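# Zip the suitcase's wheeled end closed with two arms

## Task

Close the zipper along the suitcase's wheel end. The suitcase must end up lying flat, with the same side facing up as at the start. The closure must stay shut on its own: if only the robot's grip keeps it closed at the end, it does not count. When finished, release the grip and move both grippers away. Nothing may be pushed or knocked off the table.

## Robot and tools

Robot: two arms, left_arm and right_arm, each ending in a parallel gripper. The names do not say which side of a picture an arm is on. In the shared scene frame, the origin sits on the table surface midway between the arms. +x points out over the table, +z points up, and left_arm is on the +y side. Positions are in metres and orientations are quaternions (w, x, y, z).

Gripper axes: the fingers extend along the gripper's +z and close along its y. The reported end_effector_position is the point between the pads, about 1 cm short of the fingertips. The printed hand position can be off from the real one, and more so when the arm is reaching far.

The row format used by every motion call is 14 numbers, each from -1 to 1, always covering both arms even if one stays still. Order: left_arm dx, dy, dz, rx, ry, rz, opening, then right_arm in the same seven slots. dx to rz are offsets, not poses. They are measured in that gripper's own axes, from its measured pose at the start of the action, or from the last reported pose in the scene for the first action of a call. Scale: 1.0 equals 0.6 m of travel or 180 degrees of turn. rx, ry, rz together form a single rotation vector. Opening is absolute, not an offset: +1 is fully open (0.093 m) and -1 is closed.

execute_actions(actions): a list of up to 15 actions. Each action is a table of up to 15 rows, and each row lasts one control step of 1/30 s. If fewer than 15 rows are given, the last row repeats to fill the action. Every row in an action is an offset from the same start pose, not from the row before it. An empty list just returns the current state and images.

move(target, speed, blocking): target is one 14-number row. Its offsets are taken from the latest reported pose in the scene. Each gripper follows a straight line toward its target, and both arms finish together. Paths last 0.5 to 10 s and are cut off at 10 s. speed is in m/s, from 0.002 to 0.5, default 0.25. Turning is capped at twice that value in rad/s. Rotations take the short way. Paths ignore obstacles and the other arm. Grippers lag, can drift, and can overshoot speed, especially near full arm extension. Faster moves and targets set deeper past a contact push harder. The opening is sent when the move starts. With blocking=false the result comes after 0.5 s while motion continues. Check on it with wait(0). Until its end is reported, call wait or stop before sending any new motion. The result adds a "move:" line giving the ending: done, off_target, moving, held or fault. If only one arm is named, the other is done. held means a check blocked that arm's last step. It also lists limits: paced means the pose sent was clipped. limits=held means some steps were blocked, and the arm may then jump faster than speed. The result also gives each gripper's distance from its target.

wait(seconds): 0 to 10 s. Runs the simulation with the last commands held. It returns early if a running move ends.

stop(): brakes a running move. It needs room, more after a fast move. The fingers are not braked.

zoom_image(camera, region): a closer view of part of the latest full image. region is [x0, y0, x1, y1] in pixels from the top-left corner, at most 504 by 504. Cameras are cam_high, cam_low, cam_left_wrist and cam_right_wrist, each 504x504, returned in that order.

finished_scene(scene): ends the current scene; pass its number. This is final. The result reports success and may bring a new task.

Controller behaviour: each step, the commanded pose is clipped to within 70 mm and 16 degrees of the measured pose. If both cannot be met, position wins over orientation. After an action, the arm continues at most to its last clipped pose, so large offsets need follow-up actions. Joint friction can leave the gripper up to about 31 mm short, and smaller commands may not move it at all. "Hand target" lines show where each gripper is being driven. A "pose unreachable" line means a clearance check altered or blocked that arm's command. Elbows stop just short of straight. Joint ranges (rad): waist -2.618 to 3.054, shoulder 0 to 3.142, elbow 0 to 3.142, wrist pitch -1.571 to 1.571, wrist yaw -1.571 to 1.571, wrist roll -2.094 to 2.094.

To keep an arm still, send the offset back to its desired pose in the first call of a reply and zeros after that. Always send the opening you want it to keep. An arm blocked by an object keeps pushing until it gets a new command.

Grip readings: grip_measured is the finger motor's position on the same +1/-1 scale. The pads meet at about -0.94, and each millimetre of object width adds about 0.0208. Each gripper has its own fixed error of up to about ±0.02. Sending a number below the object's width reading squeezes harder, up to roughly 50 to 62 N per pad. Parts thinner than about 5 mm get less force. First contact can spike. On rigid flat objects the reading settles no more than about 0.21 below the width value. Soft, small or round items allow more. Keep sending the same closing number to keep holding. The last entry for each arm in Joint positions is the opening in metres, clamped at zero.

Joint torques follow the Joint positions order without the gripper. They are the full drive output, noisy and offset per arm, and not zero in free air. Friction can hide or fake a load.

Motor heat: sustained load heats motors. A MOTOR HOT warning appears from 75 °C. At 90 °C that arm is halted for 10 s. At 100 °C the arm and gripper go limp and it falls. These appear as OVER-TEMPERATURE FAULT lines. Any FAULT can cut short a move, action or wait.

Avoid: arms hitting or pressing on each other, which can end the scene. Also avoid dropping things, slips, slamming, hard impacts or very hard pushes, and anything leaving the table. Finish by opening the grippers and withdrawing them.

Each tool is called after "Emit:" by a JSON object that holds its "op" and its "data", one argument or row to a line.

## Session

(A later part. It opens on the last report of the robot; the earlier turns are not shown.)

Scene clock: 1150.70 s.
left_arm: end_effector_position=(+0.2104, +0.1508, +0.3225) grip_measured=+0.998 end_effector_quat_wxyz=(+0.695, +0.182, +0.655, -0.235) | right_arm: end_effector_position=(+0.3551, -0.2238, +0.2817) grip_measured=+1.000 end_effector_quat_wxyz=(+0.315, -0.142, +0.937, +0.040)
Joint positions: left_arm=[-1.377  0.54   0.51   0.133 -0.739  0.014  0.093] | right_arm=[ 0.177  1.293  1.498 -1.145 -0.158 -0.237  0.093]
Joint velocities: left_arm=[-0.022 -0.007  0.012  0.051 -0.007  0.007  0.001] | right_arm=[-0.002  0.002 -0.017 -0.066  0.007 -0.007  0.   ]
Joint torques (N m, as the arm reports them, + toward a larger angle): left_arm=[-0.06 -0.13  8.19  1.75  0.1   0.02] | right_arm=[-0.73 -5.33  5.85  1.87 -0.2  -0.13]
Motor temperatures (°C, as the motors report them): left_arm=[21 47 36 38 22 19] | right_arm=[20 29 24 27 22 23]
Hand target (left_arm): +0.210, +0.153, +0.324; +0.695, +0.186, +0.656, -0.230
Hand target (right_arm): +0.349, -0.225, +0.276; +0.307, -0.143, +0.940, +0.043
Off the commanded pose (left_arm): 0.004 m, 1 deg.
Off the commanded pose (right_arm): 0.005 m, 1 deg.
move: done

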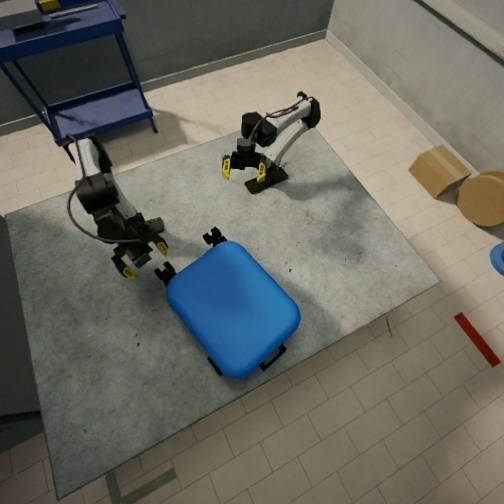

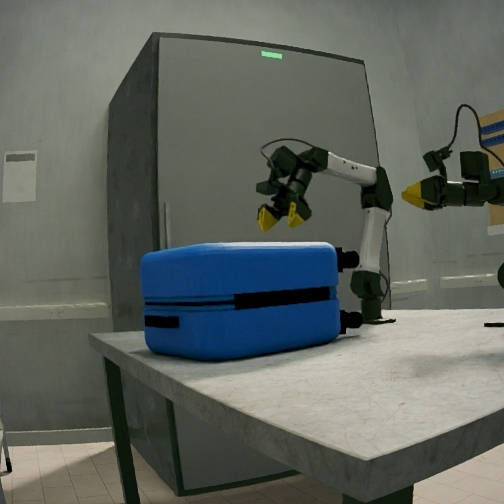

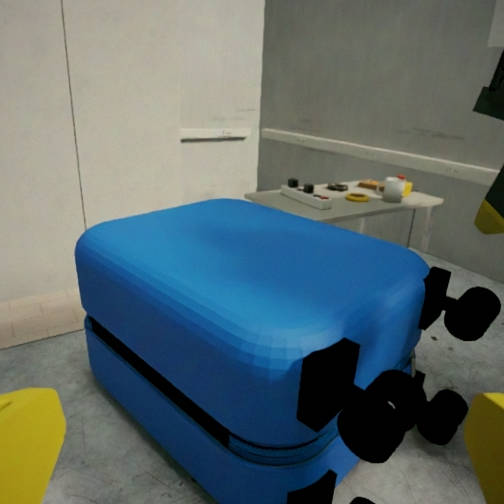

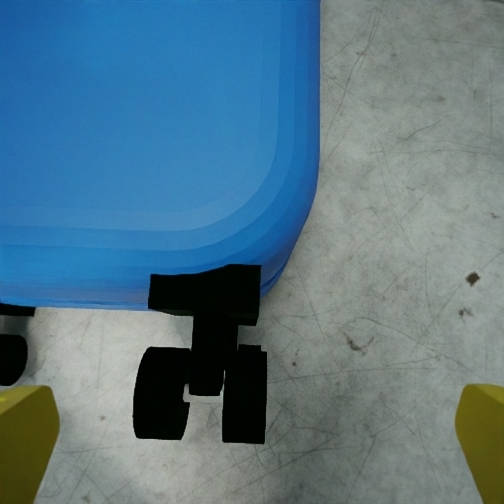

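Emit:
{"op": "move", "data": {
  "target": [0,0,0,0,0,0,1,0.105,0.04,0.112,0,0,0,1],
  "speed": 0.15
}}

Scene clock: 1162.03 s.
left_arm: end_effector_position=(+0.2104, +0.1507, +0.3224) grip_measured=+0.998 end_effector_quat_wxyz=(+0.695, +0.183, +0.655, -0.234) | right_arm: end_effector_position=(+0.3395, -0.2049, +0.1918) grip_measured=+1.000 end_effector_quat_wxyz=(+0.311, -0.143, +0.939, +0.041)
Joint positions: left_arm=[-1.377  0.54   0.51   0.133 -0.739  0.017  0.093] | right_arm=[ 0.269  1.15   1.039 -0.829 -0.106 -0.162  0.093]
Joint velocities: left_arm=[-0.007 -0.002  0.002  0.051 -0.051 -0.037 -0.001] | right_arm=[-0.002  0.002 -0.002 -0.051  0.066 -0.022  0.   ]
Joint torques (N m, as the arm reports them, + toward a larger angle): left_arm=[-0.33  0.28  7.61  2.    0.11 -0.07] | right_arm=[ 0.38 -4.8   6.44  2.18  0.02  0.  ]
Motor temperatures (°C, as the motors report them): left_arm=[21 43 37 38 22 19] | right_arm=[20 29 24 28 22 22]
Hand target (left_arm): +0.210, +0.151, +0.323; +0.695, +0.182, +0.655, -0.235
Hand target (right_arm): +0.338, -0.203, +0.190; +0.315, -0.143, +0.937, +0.040
Off the commanded pose (left_arm): 0.000 m, 0 deg.
Off the commanded pose (right_arm): 0.002 m, 1 deg.
move: done

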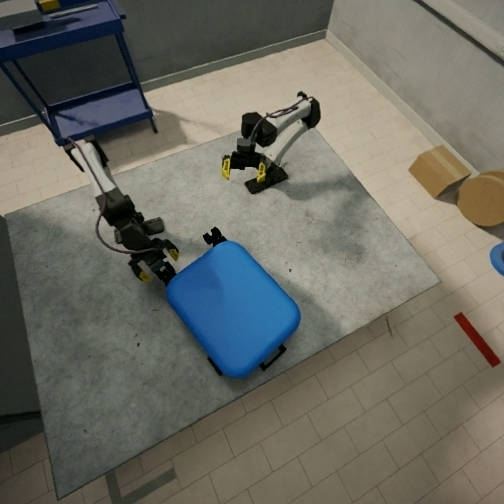

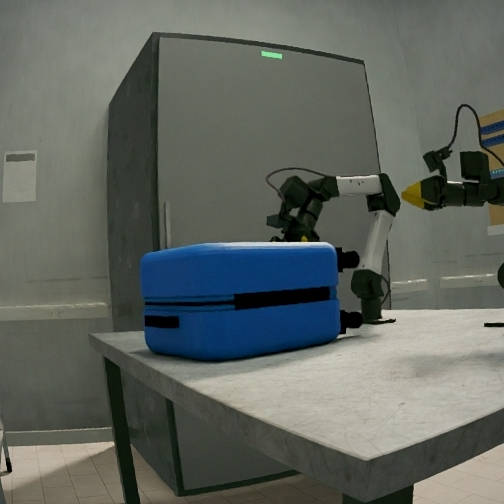

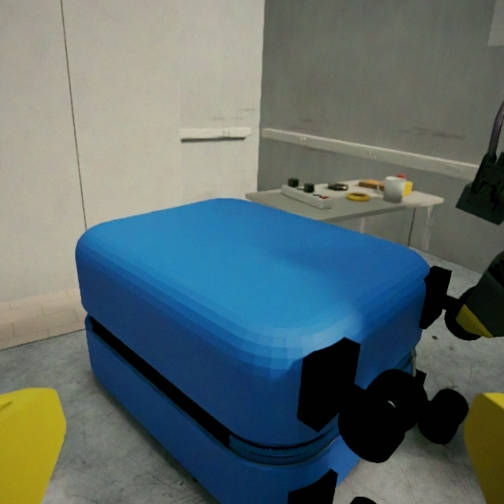

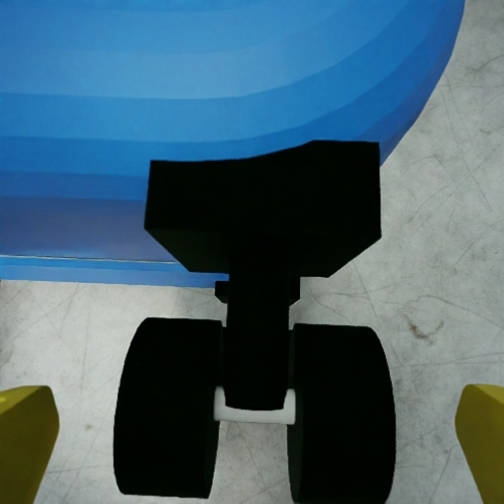

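Emit:
{"op": "execute_actions", "data": {
  "actions": [
    [[0,0,0,0,0,0,1,0,0,0,0,0,0,0.5],[0,0,0,0,0,0,1,0,0,0,0,0,0,0.4],[0,0,0,0,0,0,1,0,0,0,0,0,0,0.3],[0,0,0,0,0,0,1,0,0,0,0,0,0,0.25],[0,0,0,0,0,0,1,0,0,0,0,0,0,0.2],[0,0,0,0,0,0,1,0,0,0,0,0,0,0.15],[0,0,0,0,0,0,1,0,0,0,0,0,0,0.1],[0,0,0,0,0,0,1,0,0,0,0,0,0,0.05],[0,0,0,0,0,0,1,0,0,0,0,0,0,0.0]]
  ]
}}

Emit:
{"op": "move", "data": {
  "target": [0,0,0,0,0,0,1,0.005,0.255,-0.008,0.093,0.002,0.125,0.0],
  "speed": 0.07
}}

Scene clock: 1178.20 s.
left_arm: end_effector_position=(+0.2104, +0.1507, +0.3224) grip_measured=+0.998 end_effector_quat_wxyz=(+0.695, +0.183, +0.655, -0.234) | right_arm: end_effector_position=(+0.3396, -0.2042, +0.1920) grip_measured=+0.043 end_effector_quat_wxyz=(+0.311, -0.143, +0.938, +0.043)
Joint positions: left_arm=[-1.377  0.54   0.51   0.133 -0.739  0.017  0.093] | right_arm=[ 0.269  1.15   1.039 -0.828 -0.109 -0.161  0.047]
Joint velocities: left_arm=[ 0.007 -0.007  0.002  0.066 -0.022 -0.022 -0.   ] | right_arm=[ 0.012 -0.017  0.007  0.022 -0.051 -0.022 -0.   ]
Joint torques (N m, as the arm reports them, + toward a larger angle): left_arm=[ 0.01  0.88  7.25  1.96  0.14 -0.11] | right_arm=[-0.26 -3.56  8.08  1.99 -0.04 -0.07]
Motor temperatures (°C, as the motors report them): left_arm=[21 40 37 39 22 19] | right_arm=[20 29 25 29 21 22]
Hand target (left_arm): +0.210, +0.151, +0.322; +0.695, +0.183, +0.655, -0.234
Hand target (right_arm): +0.339, -0.205, +0.192; +0.311, -0.142, +0.939, +0.041
Off the commanded pose (left_arm): 0.000 m, 0 deg.
Off the commanded pose (right_arm): 0.001 m, 0 deg.

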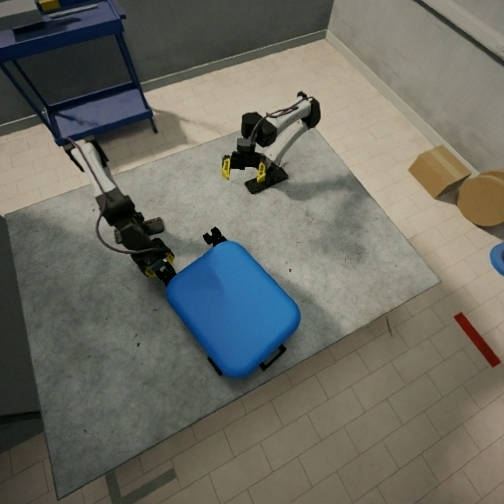

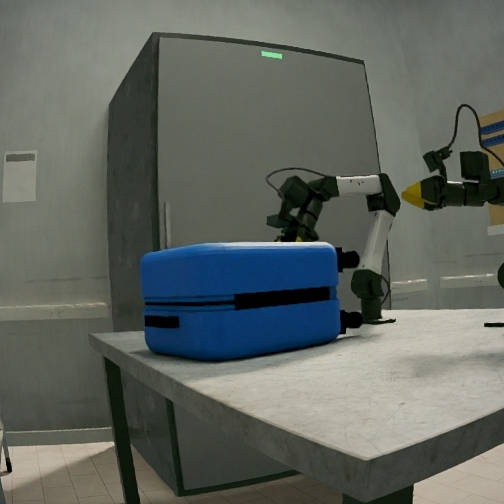

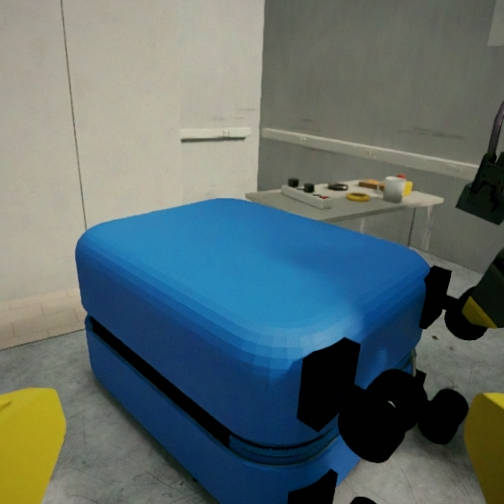

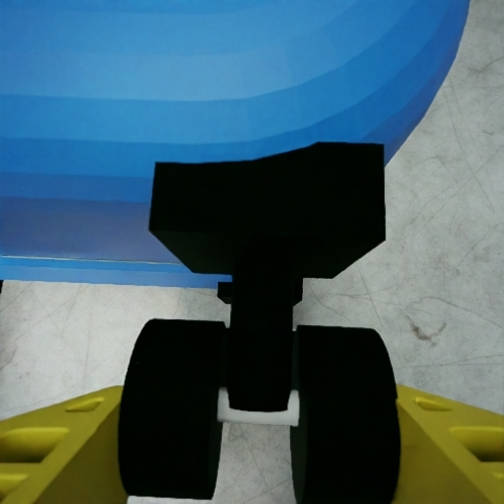

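Scene clock: 1182.00 s.
left_arm: end_effector_position=(+0.2104, +0.1507, +0.3224) grip_measured=+0.998 end_effector_quat_wxyz=(+0.695, +0.183, +0.655, -0.234) | right_arm: end_effector_position=(+0.2922, -0.0592, +0.1924) grip_measured=+0.043 end_effector_quat_wxyz=(+0.313, +0.078, +0.946, -0.028)
Joint positions: left_arm=[-1.377  0.54   0.51   0.133 -0.739  0.017  0.093] | right_arm=[ 1.105  1.452  1.3   -1.103  0.565  1.014  0.047]
Joint velocities: left_arm=[-0.022  0.007 -0.017 -0.066  0.051  0.007 -0.   ] | right_arm=[-0.007 -0.002 -0.002 -0.037  0.022 -0.007 -0.001]
Joint torques (N m, as the arm reports them, + toward a larger angle): left_arm=[-0.18  0.64  7.3   1.9   0.09  0.01] | right_arm=[ 0.29 -4.85  9.56  0.92  0.52  0.22]
Motor temperatures (°C, as the motors report them): left_arm=[21 40 38 39 22 19] | right_arm=[20 29 25 29 21 22]
Hand target (left_arm): +0.210, +0.151, +0.322; +0.695, +0.183, +0.655, -0.234
Hand target (right_arm): +0.291, -0.059, +0.196; +0.313, +0.087, +0.945, -0.033
Off the commanded pose (left_arm): 0.000 m, 0 deg.
Off the commanded pose (right_arm): 0.003 m, 1 deg.
move: done

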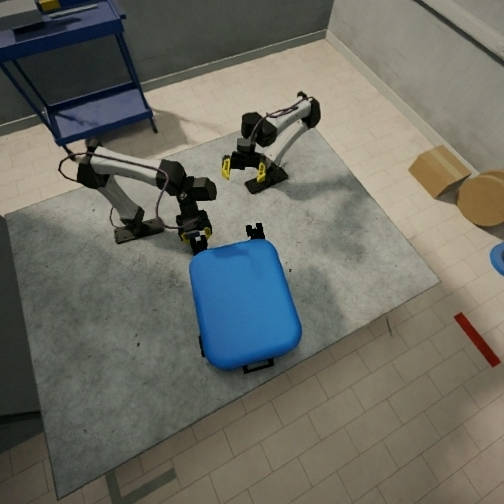

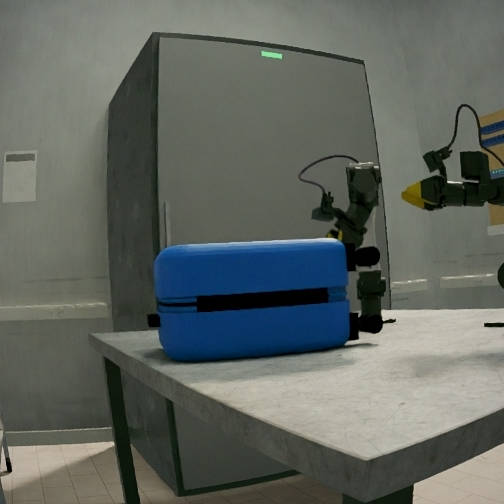

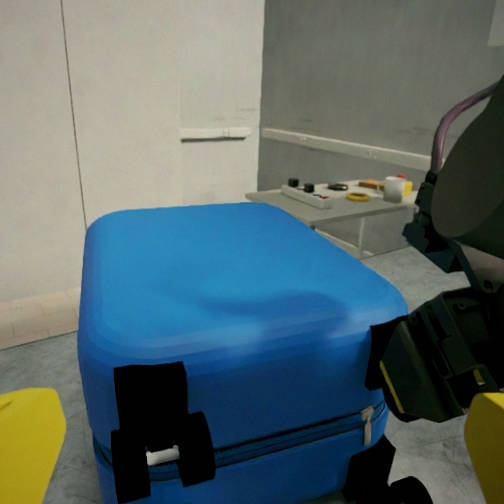

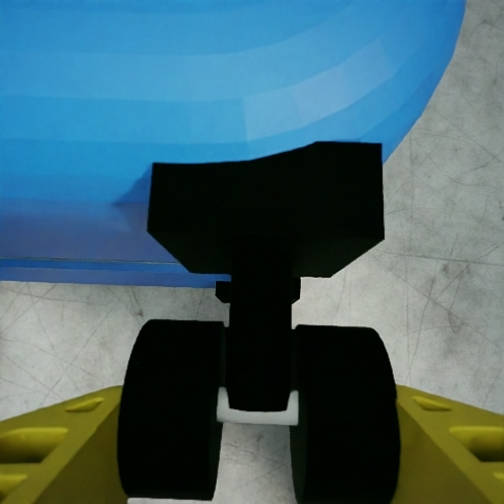

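Emit:
{"op": "move", "data": {
  "target": [0.07,0.1,0.42,0,0.355,0,1,0,0,0,0,0,0,0.0],
  "speed": 0.3
}}

Emit:
{"op": "move", "data": {
  "target": [0,0,0,0,0,0,1,-0.01,0.085,0.008,0,0,0,0.0],
  "speed": 0.07
}}

Scene clock: 1222.37 s.
left_arm: end_effector_position=(+0.4535, +0.0562, +0.3089) grip_measured=+0.998 end_effector_quat_wxyz=(+0.298, +0.269, +0.909, -0.115) | right_arm: end_effector_position=(+0.2923, -0.0591, +0.1925) grip_measured=+0.043 end_effector_quat_wxyz=(+0.313, +0.078, +0.946, -0.028)
Joint positions: left_arm=[-0.666  2.265  2.851 -1.507  0.018 -0.058  0.093] | right_arm=[ 1.105  1.452  1.301 -1.102  0.565  1.013  0.047]
Joint velocities: left_arm=[-0.022 -0.002 -0.002  0.022  0.022  0.051  0.   ] | right_arm=[-0.012 -0.012  0.012  0.022 -0.037  0.081 -0.001]
Joint torques (N m, as the arm reports them, + toward a larger angle): left_arm=[  0.35 -11.45   6.27   1.39   0.18   0.07] | right_arm=[-0.22 -6.07  7.49  1.27  0.37 -0.05]
Motor temperatures (°C, as the motors report them): left_arm=[21 36 38 39 22 19] | right_arm=[20 29 30 27 22 23]
Hand target (left_arm): +0.455, +0.057, +0.295; +0.278, +0.272, +0.914, -0.112
Hand target (right_arm): +0.292, -0.059, +0.193; +0.313, +0.078, +0.946, -0.028
Off the commanded pose (left_arm): 0.012 m, 7 deg.
Off the commanded pose (right_arm): 0.000 m, 0 deg.
elbow stopped short (left arm): the move would have taken joint 3 (elbow) straighter than the controller allows; a more bent joint 3 avoids this.
move: off_target (left_arm)

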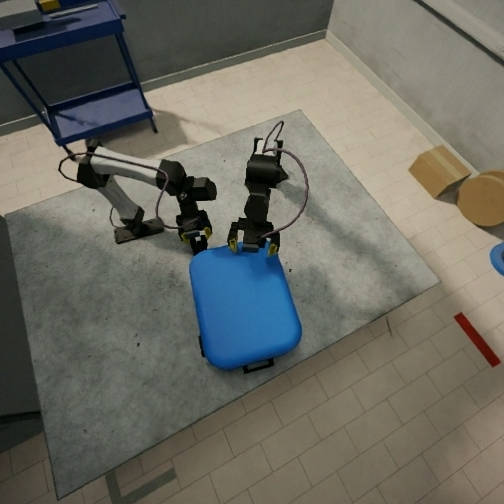

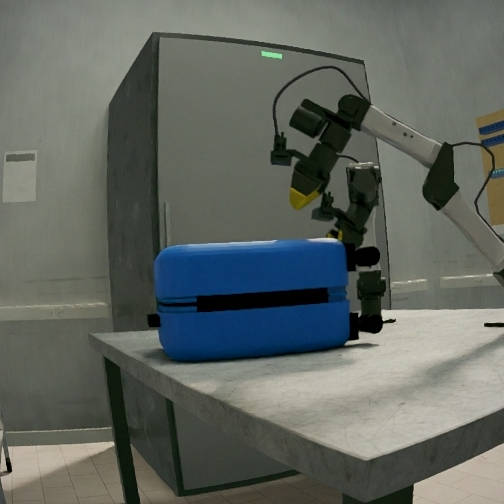

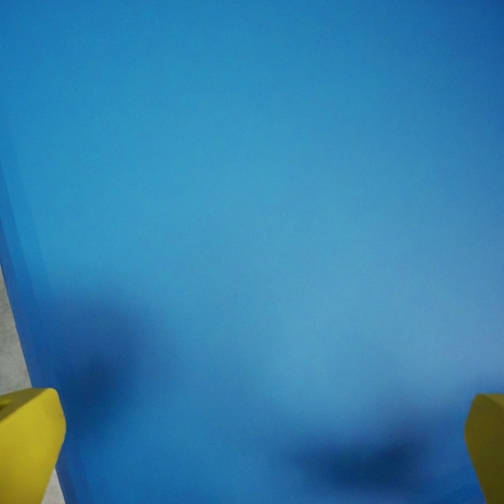

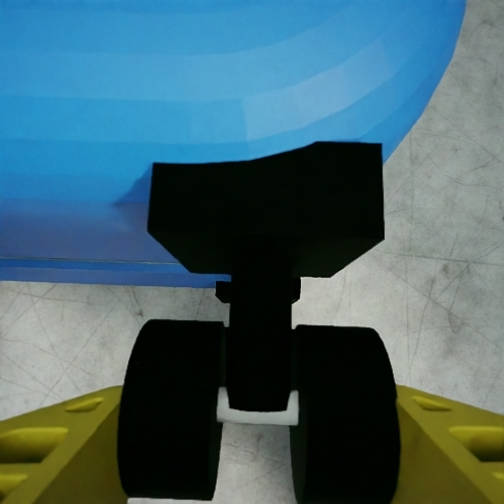

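Scene clock: 1223.40 s.
left_arm: end_effector_position=(+0.4535, +0.0562, +0.3089) grip_measured=+0.998 end_effector_quat_wxyz=(+0.298, +0.269, +0.909, -0.115) | right_arm: end_effector_position=(+0.3027, -0.0282, +0.1926) grip_measured=+0.043 end_effector_quat_wxyz=(+0.307, +0.104, +0.945, -0.039)
Joint positions: left_arm=[-0.666  2.265  2.851 -1.507  0.018 -0.058  0.093] | right_arm=[ 1.142  1.614  1.467 -1.175  0.584  1.121  0.047]
Joint velocities: left_arm=[-0.027  0.002  0.012  0.051  0.007 -0.022  0.001] | right_arm=[-0.022  0.007 -0.012  0.022 -0.037  0.007  0.   ]
Joint torques (N m, as the arm reports them, + toward a larger angle): left_arm=[ -0.18 -13.89   4.9    1.7    0.07   0.01] | right_arm=[ 0.71 -4.75  9.41  1.57  0.38 -0.55]
Motor temperatures (°C, as the motors report them): left_arm=[21 37 38 39 22 19] | right_arm=[20 29 30 27 22 23]
Hand target (left_arm): +0.454, +0.056, +0.309; +0.298, +0.269, +0.909, -0.115
Hand target (right_arm): +0.308, -0.011, +0.193; +0.313, +0.079, +0.946, -0.029
Off the commanded pose (left_arm): 0.000 m, 0 deg.
Off the commanded pose (right_arm): 0.019 m, 3 deg.
move: off_target (right_arm)

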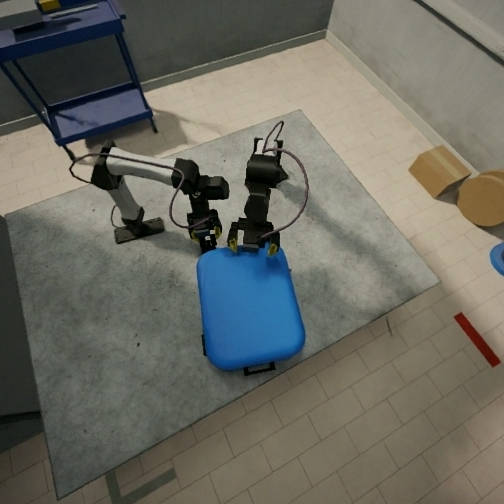

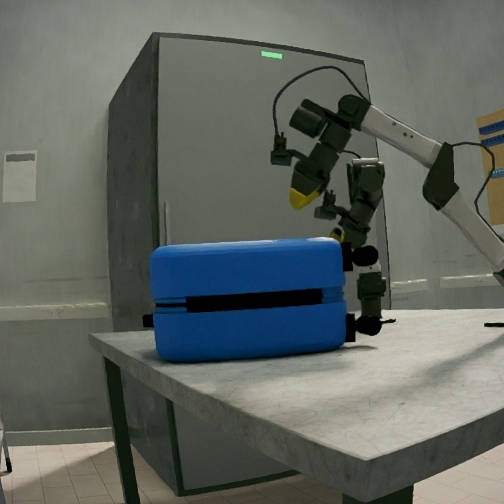

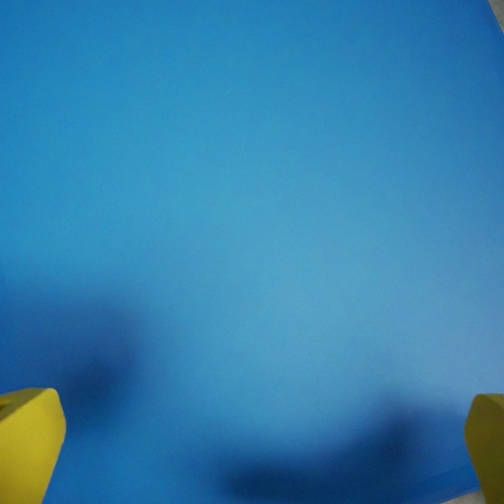

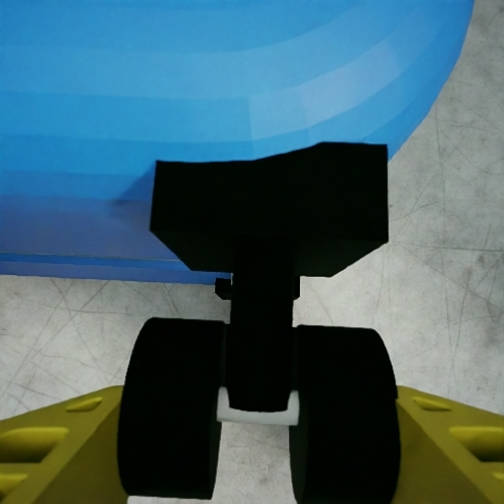

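Emit:
{"op": "execute_actions", "data": {
  "actions": [
    [[0,0,0,0,0,0,1,0,0,0,0,0,0,0.8]]
  ]
}}

Emit:
{"op": "move", "data": {
  "target": [0,0,0,0,0,0,1,0.094,0,-0.068,0,0,0,0.8],
  "speed": 0.2
}}

Emit:
{"op": "move", "data": {
  "target": [0.053,-0.082,0.1,0,-0.03,0,1,0.065,-0.03,0.145,0.039,-0.317,-0.268,-0.3],
  "speed": 0.3
}}

Scene clock: 1255.23 s.
left_arm: end_effector_position=(+0.4535, +0.0562, +0.3089) grip_measured=+0.998 end_effector_quat_wxyz=(+0.298, +0.269, +0.909, -0.115) | right_arm: end_effector_position=(+0.3025, -0.0285, +0.1925) grip_measured=+0.797 end_effector_quat_wxyz=(+0.306, +0.105, +0.945, -0.039)
Joint positions: left_arm=[-0.666  2.265  2.851 -1.507  0.018 -0.058  0.093] | right_arm=[ 1.142  1.614  1.467 -1.177  0.584  1.125  0.083]
Joint velocities: left_arm=[-0.007 -0.002  0.002 -0.022 -0.007 -0.022 -0.   ] | right_arm=[ 0.002 -0.002 -0.002 -0.022  0.066 -0.037  0.   ]
Joint torques (N m, as the arm reports them, + toward a larger angle): left_arm=[  0.12 -13.94   5.08   1.66   0.01  -0.08] | right_arm=[-0.24 -7.54  7.33  1.13  0.41 -0.1 ]
Motor temperatures (°C, as the motors report them): left_arm=[21 49 36 38 22 19] | right_arm=[20 29 31 27 22 23]
Hand target (left_arm): +0.453, +0.056, +0.309; +0.298, +0.269, +0.909, -0.115
Hand target (right_arm): +0.303, -0.028, +0.193; +0.307, +0.103, +0.945, -0.039
Off the commanded pose (left_arm): 0.000 m, 0 deg.
Off the commanded pose (right_arm): 0.000 m, 0 deg.

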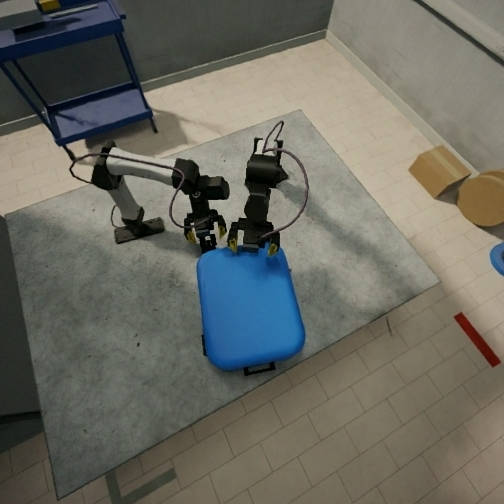

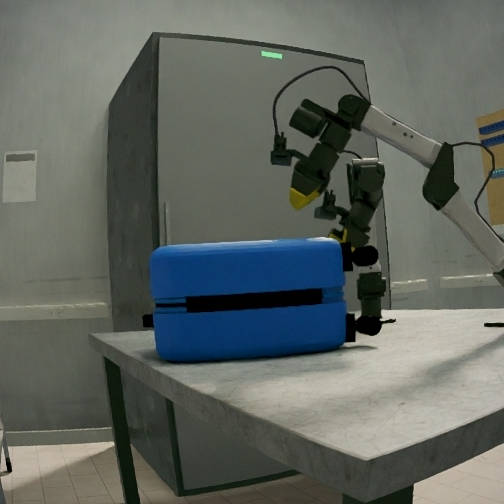

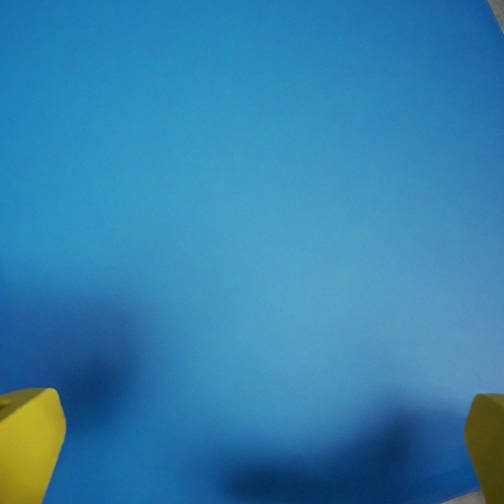

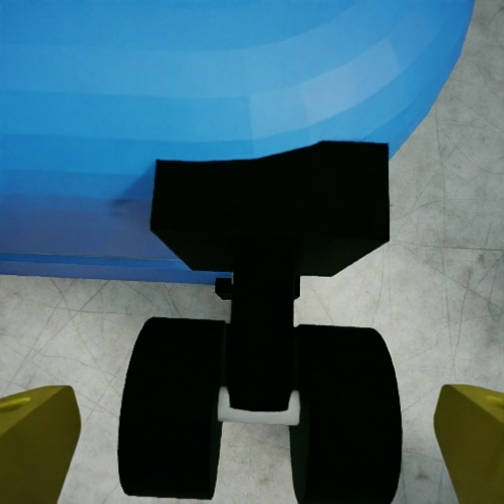

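Scene clock: 1256.23 s.
left_arm: end_effector_position=(+0.4535, +0.0562, +0.3089) grip_measured=+0.998 end_effector_quat_wxyz=(+0.298, +0.269, +0.909, -0.115) | right_arm: end_effector_position=(+0.2370, -0.0069, +0.1932) grip_measured=+0.797 end_effector_quat_wxyz=(+0.305, +0.104, +0.946, -0.032)
Joint positions: left_arm=[-0.666  2.265  2.851 -1.507  0.018 -0.058  0.093] | right_arm=[ 1.37   1.603  1.467 -1.327  0.616  1.392  0.083]
Joint velocities: left_arm=[-0.012 -0.012 -0.012  0.037  0.051 -0.007 -0.   ] | right_arm=[ 0.007  0.002  0.007 -0.066 -0.007 -0.022 -0.001]
Joint torques (N m, as the arm reports them, + toward a larger angle): left_arm=[ -0.04 -13.82   5.15   1.62   0.06  -0.05] | right_arm=[-0.02 -7.96  6.25  0.64  0.51  0.  ]
Motor temperatures (°C, as the motors report them): left_arm=[21 49 36 38 22 19] | right_arm=[20 29 31 27 22 23]
Hand target (left_arm): +0.453, +0.056, +0.309; +0.298, +0.269, +0.909, -0.115
Hand target (right_arm): +0.235, -0.012, +0.193; +0.307, +0.105, +0.945, -0.039
Off the commanded pose (left_arm): 0.000 m, 0 deg.
Off the commanded pose (right_arm): 0.007 m, 1 deg.
move: done

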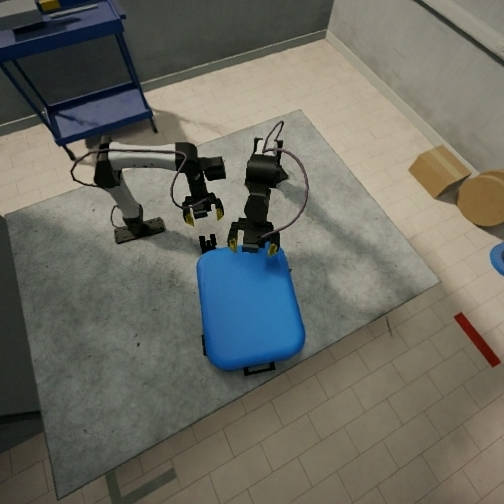

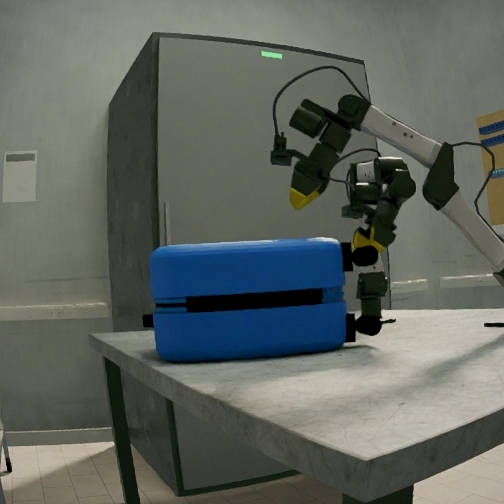

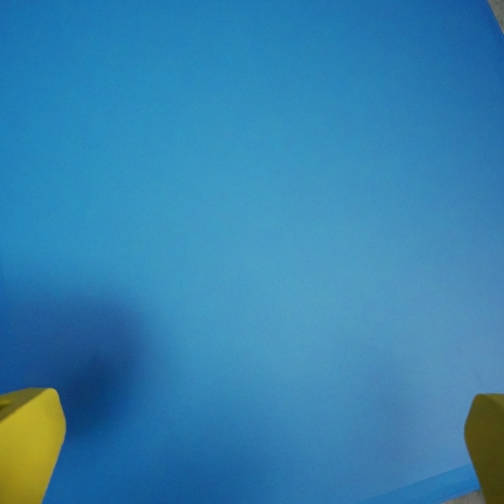

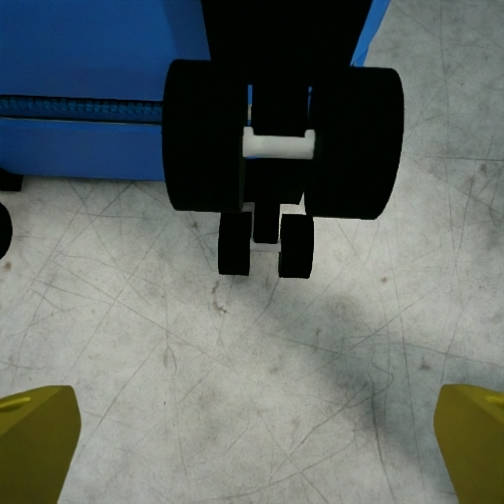

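Scene clock: 1259.07 s.
left_arm: end_effector_position=(+0.4364, +0.0076, +0.2440) grip_measured=+0.998 end_effector_quat_wxyz=(+0.338, +0.264, +0.894, -0.130) | right_arm: end_effector_position=(+0.2502, -0.0286, +0.1012) grip_measured=-0.297 end_effector_quat_wxyz=(+0.610, -0.228, +0.694, -0.306)
Joint positions: left_arm=[-0.787  1.946  1.963 -0.849 -0.063 -0.148  0.093] | right_arm=[ 1.555  1.732  0.61  -0.003  1.496  0.341  0.031]
Joint velocities: left_arm=[ 0.002 -0.012  0.007 -0.007 -0.051 -0.022 -0.001] | right_arm=[-0.012 -0.105 -0.134  0.403 -0.037 -0.359  0.   ]
Joint torques (N m, as the arm reports them, + toward a larger angle): left_arm=[ -0.64 -14.11   5.5    1.85  -0.06  -0.09] | right_arm=[-0.11 -8.09  3.5   1.42  0.57 -0.08]
Motor temperatures (°C, as the motors report them): left_arm=[21 50 36 38 22 19] | right_arm=[20 30 31 27 22 23]
Hand target (left_arm): +0.433, +0.008, +0.244; +0.339, +0.263, +0.894, -0.129
Hand target (right_arm): +0.249, -0.030, +0.101; +0.610, -0.231, +0.696, -0.300
Off the commanded pose (left_arm): 0.003 m, 0 deg.
Off the commanded pose (right_arm): 0.002 m, 12 deg.
move: off_target (right_arm)

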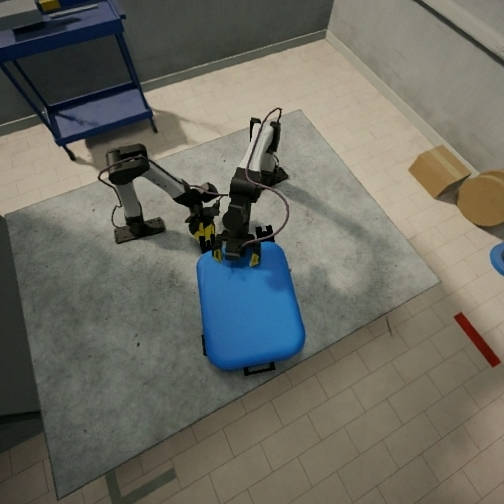

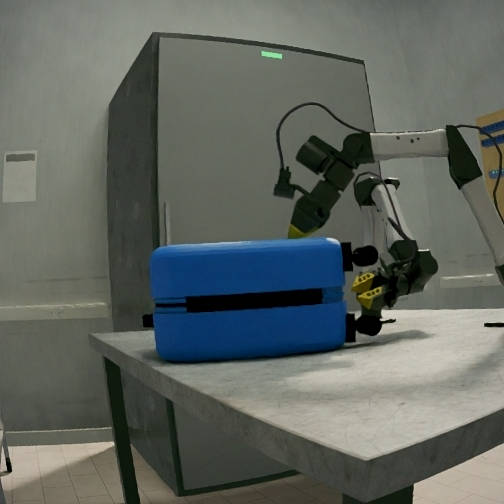

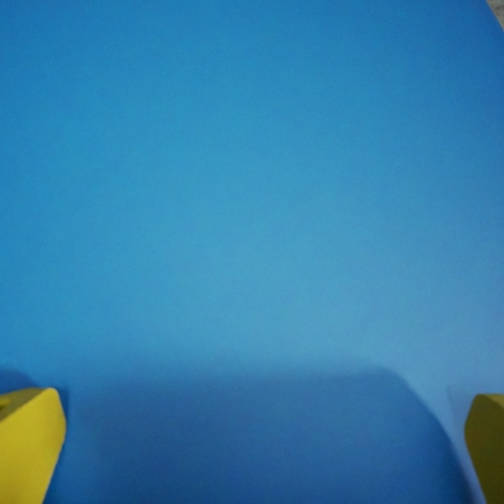

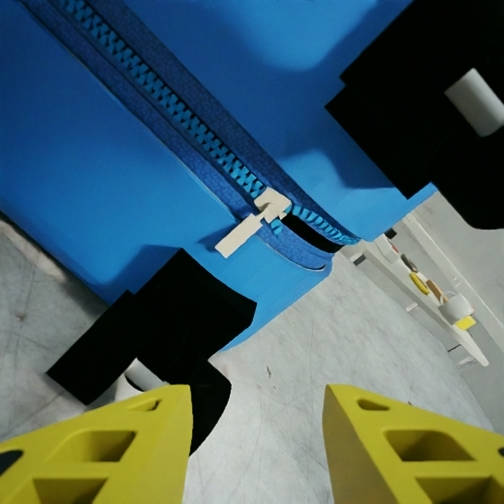

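Emit:
{"op": "execute_actions", "data": {
  "actions": [
    [[0.01,0,0.011,0,0,0,1,-0.003,0.003,0.016,-0.002,-0.008,0,-0.3],[0.018,0,0.02,0,0.01,0,1,-0.006,0.006,0.032,-0.003,-0.016,0,-0.3],[0.026,0,0.029,0,0.01,0,1,-0.009,0.008,0.048,-0.005,-0.024,0,-0.3],[0.034,0,0.038,0,0.02,0,1,-0.012,0.011,0.064,-0.006,-0.032,0,-0.3],[0.042,0,0.046,0,0.02,0,1,-0.015,0.014,0.081,-0.008,-0.039,0,-0.3]],
    [[0.04,0,0.044,0,0.03,0,1,0,0,0,0,0,0,-0.3],[0.05,0,0.055,0,0.04,0,1,0,0,0,0,0,0,-0.3],[0.06,0,0.066,0,0.05,0,1,0,0,0,0,0,0,-0.3]]
  ]
}}

Scene clock: 1286.50 s.
left_arm: end_effector_position=(+0.4465, -0.0003, +0.2417) grip_measured=+0.998 end_effector_quat_wxyz=(+0.350, +0.262, +0.890, -0.133) | right_arm: end_effector_position=(+0.2979, -0.0244, +0.1010) grip_measured=-0.297 end_effector_quat_wxyz=(+0.584, -0.204, +0.719, -0.316)
Joint positions: left_arm=[-0.787  1.975  1.975 -0.806 -0.069 -0.148  0.093] | right_arm=[ 1.388  1.783  0.627  0.402  1.397 -0.026  0.031]
Joint velocities: left_arm=[-0.012  0.007  0.012 -0.051 -0.066 -0.066  0.   ] | right_arm=[ 0.007 -0.017  0.002 -0.022 -0.007 -0.022 -0.   ]
Joint torques (N m, as the arm reports them, + toward a larger angle): left_arm=[ 0.03 -7.69  6.26  1.13  0.24 -0.19] | right_arm=[-0.23 -7.65  5.71  1.69  0.48  0.01]
Motor temperatures (°C, as the motors report them): left_arm=[21 55 36 38 22 19] | right_arm=[20 32 28 27 22 23]
Hand target (left_arm): +0.440, +0.003, +0.191; +0.281, +0.269, +0.914, -0.113
Hand target (right_arm): +0.298, -0.025, +0.101; +0.583, -0.204, +0.719, -0.317
Off the commanded pose (left_arm): 0.053 m, 9 deg.
Off the commanded pose (right_arm): 0.000 m, 0 deg.

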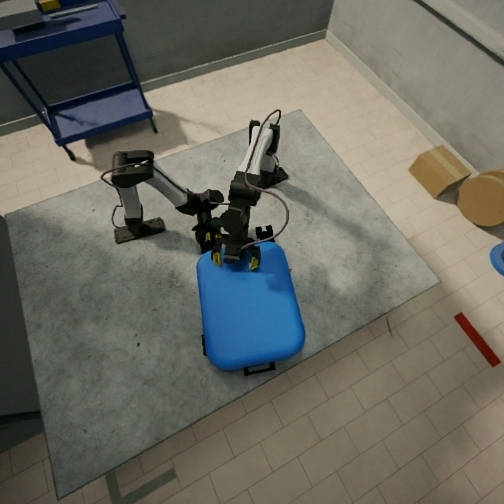

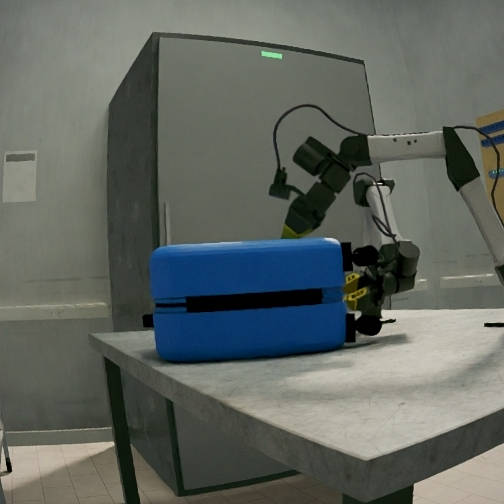

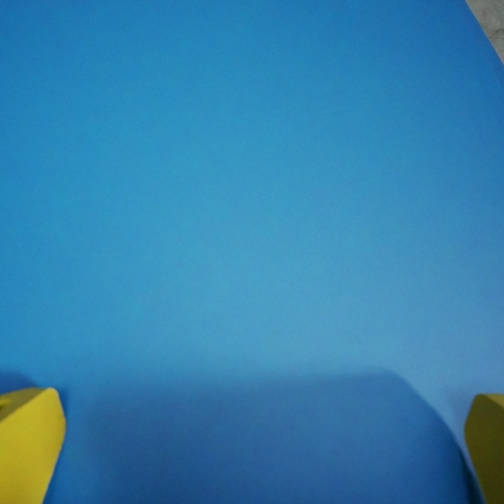

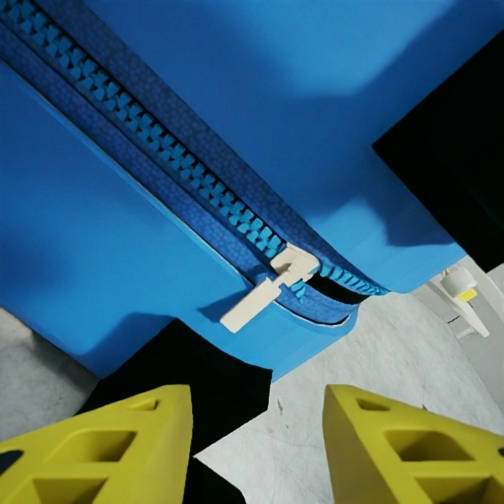

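Emit:
{"op": "execute_actions", "data": {
  "actions": [
    [[0.07,0,0.06,0,0.05,0,1,0,0,0.01,0.005,-0.005,0,-0.3],[0.07,0,0.06,0,0.05,0,1,0,0,0.02,0.01,-0.01,0,-0.3],[0.07,0,0.06,0,0.05,0,1,0,0,0.03,0.015,-0.015,0,-0.3],[0.07,0,0.06,0,0.05,0,1,0,0,0.04,0.015,-0.015,0,-0.3],[0.07,0,0.06,0,0.05,0,1,0,0,0.048,0.015,-0.015,0,-0.3]]
  ]
}}

Scene clock: 1303.87 s.
left_arm: end_effector_position=(+0.4466, -0.0003, +0.2417) grip_measured=+0.998 end_effector_quat_wxyz=(+0.350, +0.262, +0.890, -0.132) | right_arm: end_effector_position=(+0.3245, -0.0265, +0.1022) grip_measured=-0.297 end_effector_quat_wxyz=(+0.590, -0.185, +0.715, -0.326)
Joint positions: left_arm=[-0.787  1.975  1.975 -0.806 -0.07  -0.148  0.093] | right_arm=[ 1.305  1.871  0.615  0.782  1.372 -0.291  0.031]
Joint velocities: left_arm=[ 0.022 -0.007  0.012 -0.007 -0.022  0.051 -0.001] | right_arm=[ 0.002  0.125 -0.183  0.74  -0.066 -0.418 -0.001]
Joint torques (N m, as the arm reports them, + toward a larger angle): left_arm=[ 0.15 -7.7   6.01  1.18  0.24 -0.16] | right_arm=[-0.75 -7.03  3.28  2.07  0.24 -0.09]
Motor temperatures (°C, as the motors report them): left_arm=[21 49 36 37 22 19] | right_arm=[20 32 27 28 22 23]
Hand target (left_arm): +0.439, +0.003, +0.189; +0.281, +0.269, +0.914, -0.112
Hand target (right_arm): +0.325, -0.031, +0.098; +0.591, -0.193, +0.711, -0.329
Off the commanded pose (left_arm): 0.055 m, 9 deg.
Off the commanded pose (right_arm): 0.006 m, 3 deg.

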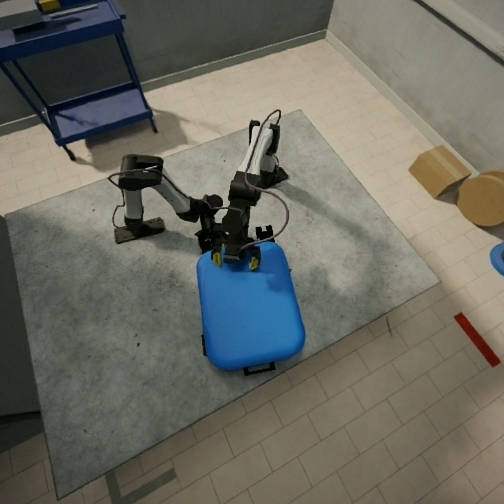

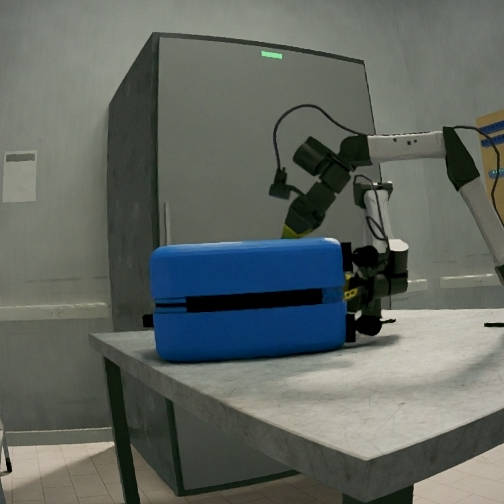

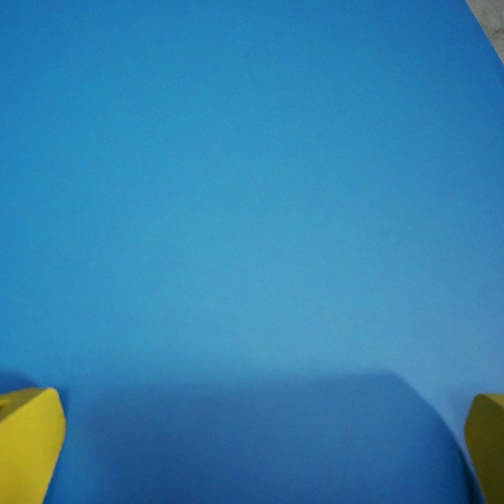

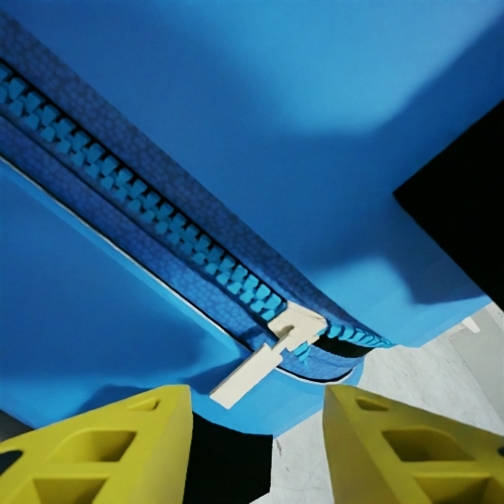

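Emit:
{"op": "execute_actions", "data": {
  "actions": [
    [[0.07,0,0.06,0,0.05,0,1,0,-0.004,0.008,0,0,0,-0.2],[0.07,0,0.06,0,0.05,0,1,0,-0.007,0.014,0,0,0,-0.2],[0.07,0,0.06,0,0.05,0,1,0,-0.01,0.02,0,0,0,-0.2]]
  ]
}}

Scene clock: 1311.77 s.
left_arm: end_effector_position=(+0.4466, -0.0003, +0.2417) grip_measured=+0.998 end_effector_quat_wxyz=(+0.350, +0.262, +0.890, -0.132) | right_arm: end_effector_position=(+0.3335, -0.0324, +0.1031) grip_measured=-0.203 end_effector_quat_wxyz=(+0.590, -0.183, +0.715, -0.328)
Joint positions: left_arm=[-0.787  1.975  1.975 -0.806 -0.07  -0.148  0.093] | right_arm=[ 1.269  1.882  0.6    0.876  1.345 -0.362  0.035]
Joint velocities: left_arm=[-0.002 -0.007  0.002 -0.037  0.037  0.037  0.001] | right_arm=[ 0.002  0.002  0.002  0.007  0.007 -0.022  0.001]
Joint torques (N m, as the arm reports them, + toward a larger angle): left_arm=[ 0.14 -7.61  6.18  1.2   0.3  -0.11] | right_arm=[-0.72 -9.27  4.85  2.07  0.13 -0.12]
Motor temperatures (°C, as the motors report them): left_arm=[21 48 36 36 22 19] | right_arm=[20 33 27 28 22 23]
Hand target (left_arm): +0.439, +0.003, +0.189; +0.281, +0.269, +0.914, -0.112
Hand target (right_arm): +0.335, -0.034, +0.105; +0.590, -0.184, +0.715, -0.326
Off the commanded pose (left_arm): 0.055 m, 9 deg.
Off the commanded pose (right_arm): 0.003 m, 0 deg.

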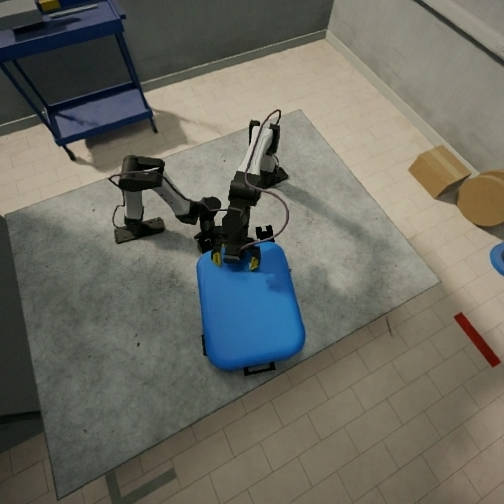

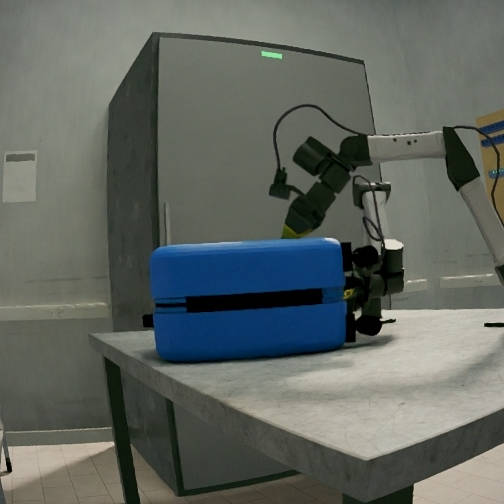

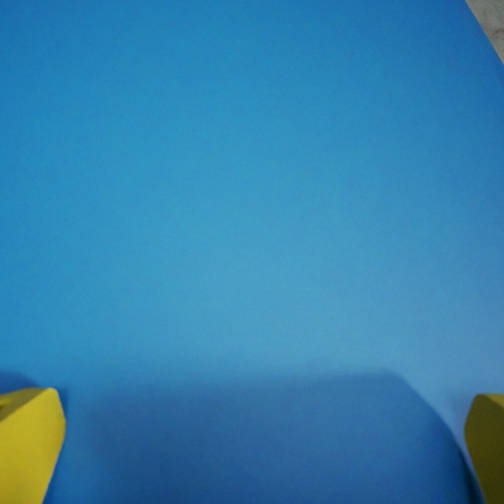

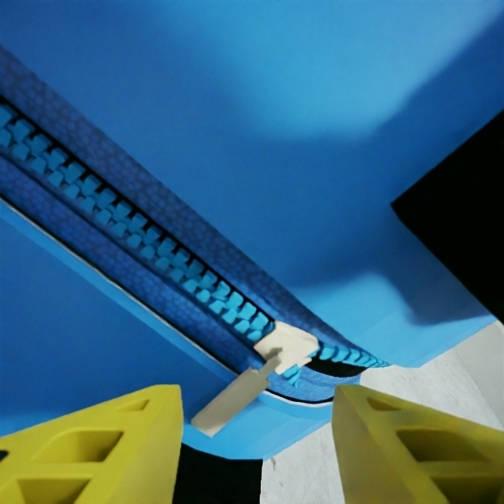

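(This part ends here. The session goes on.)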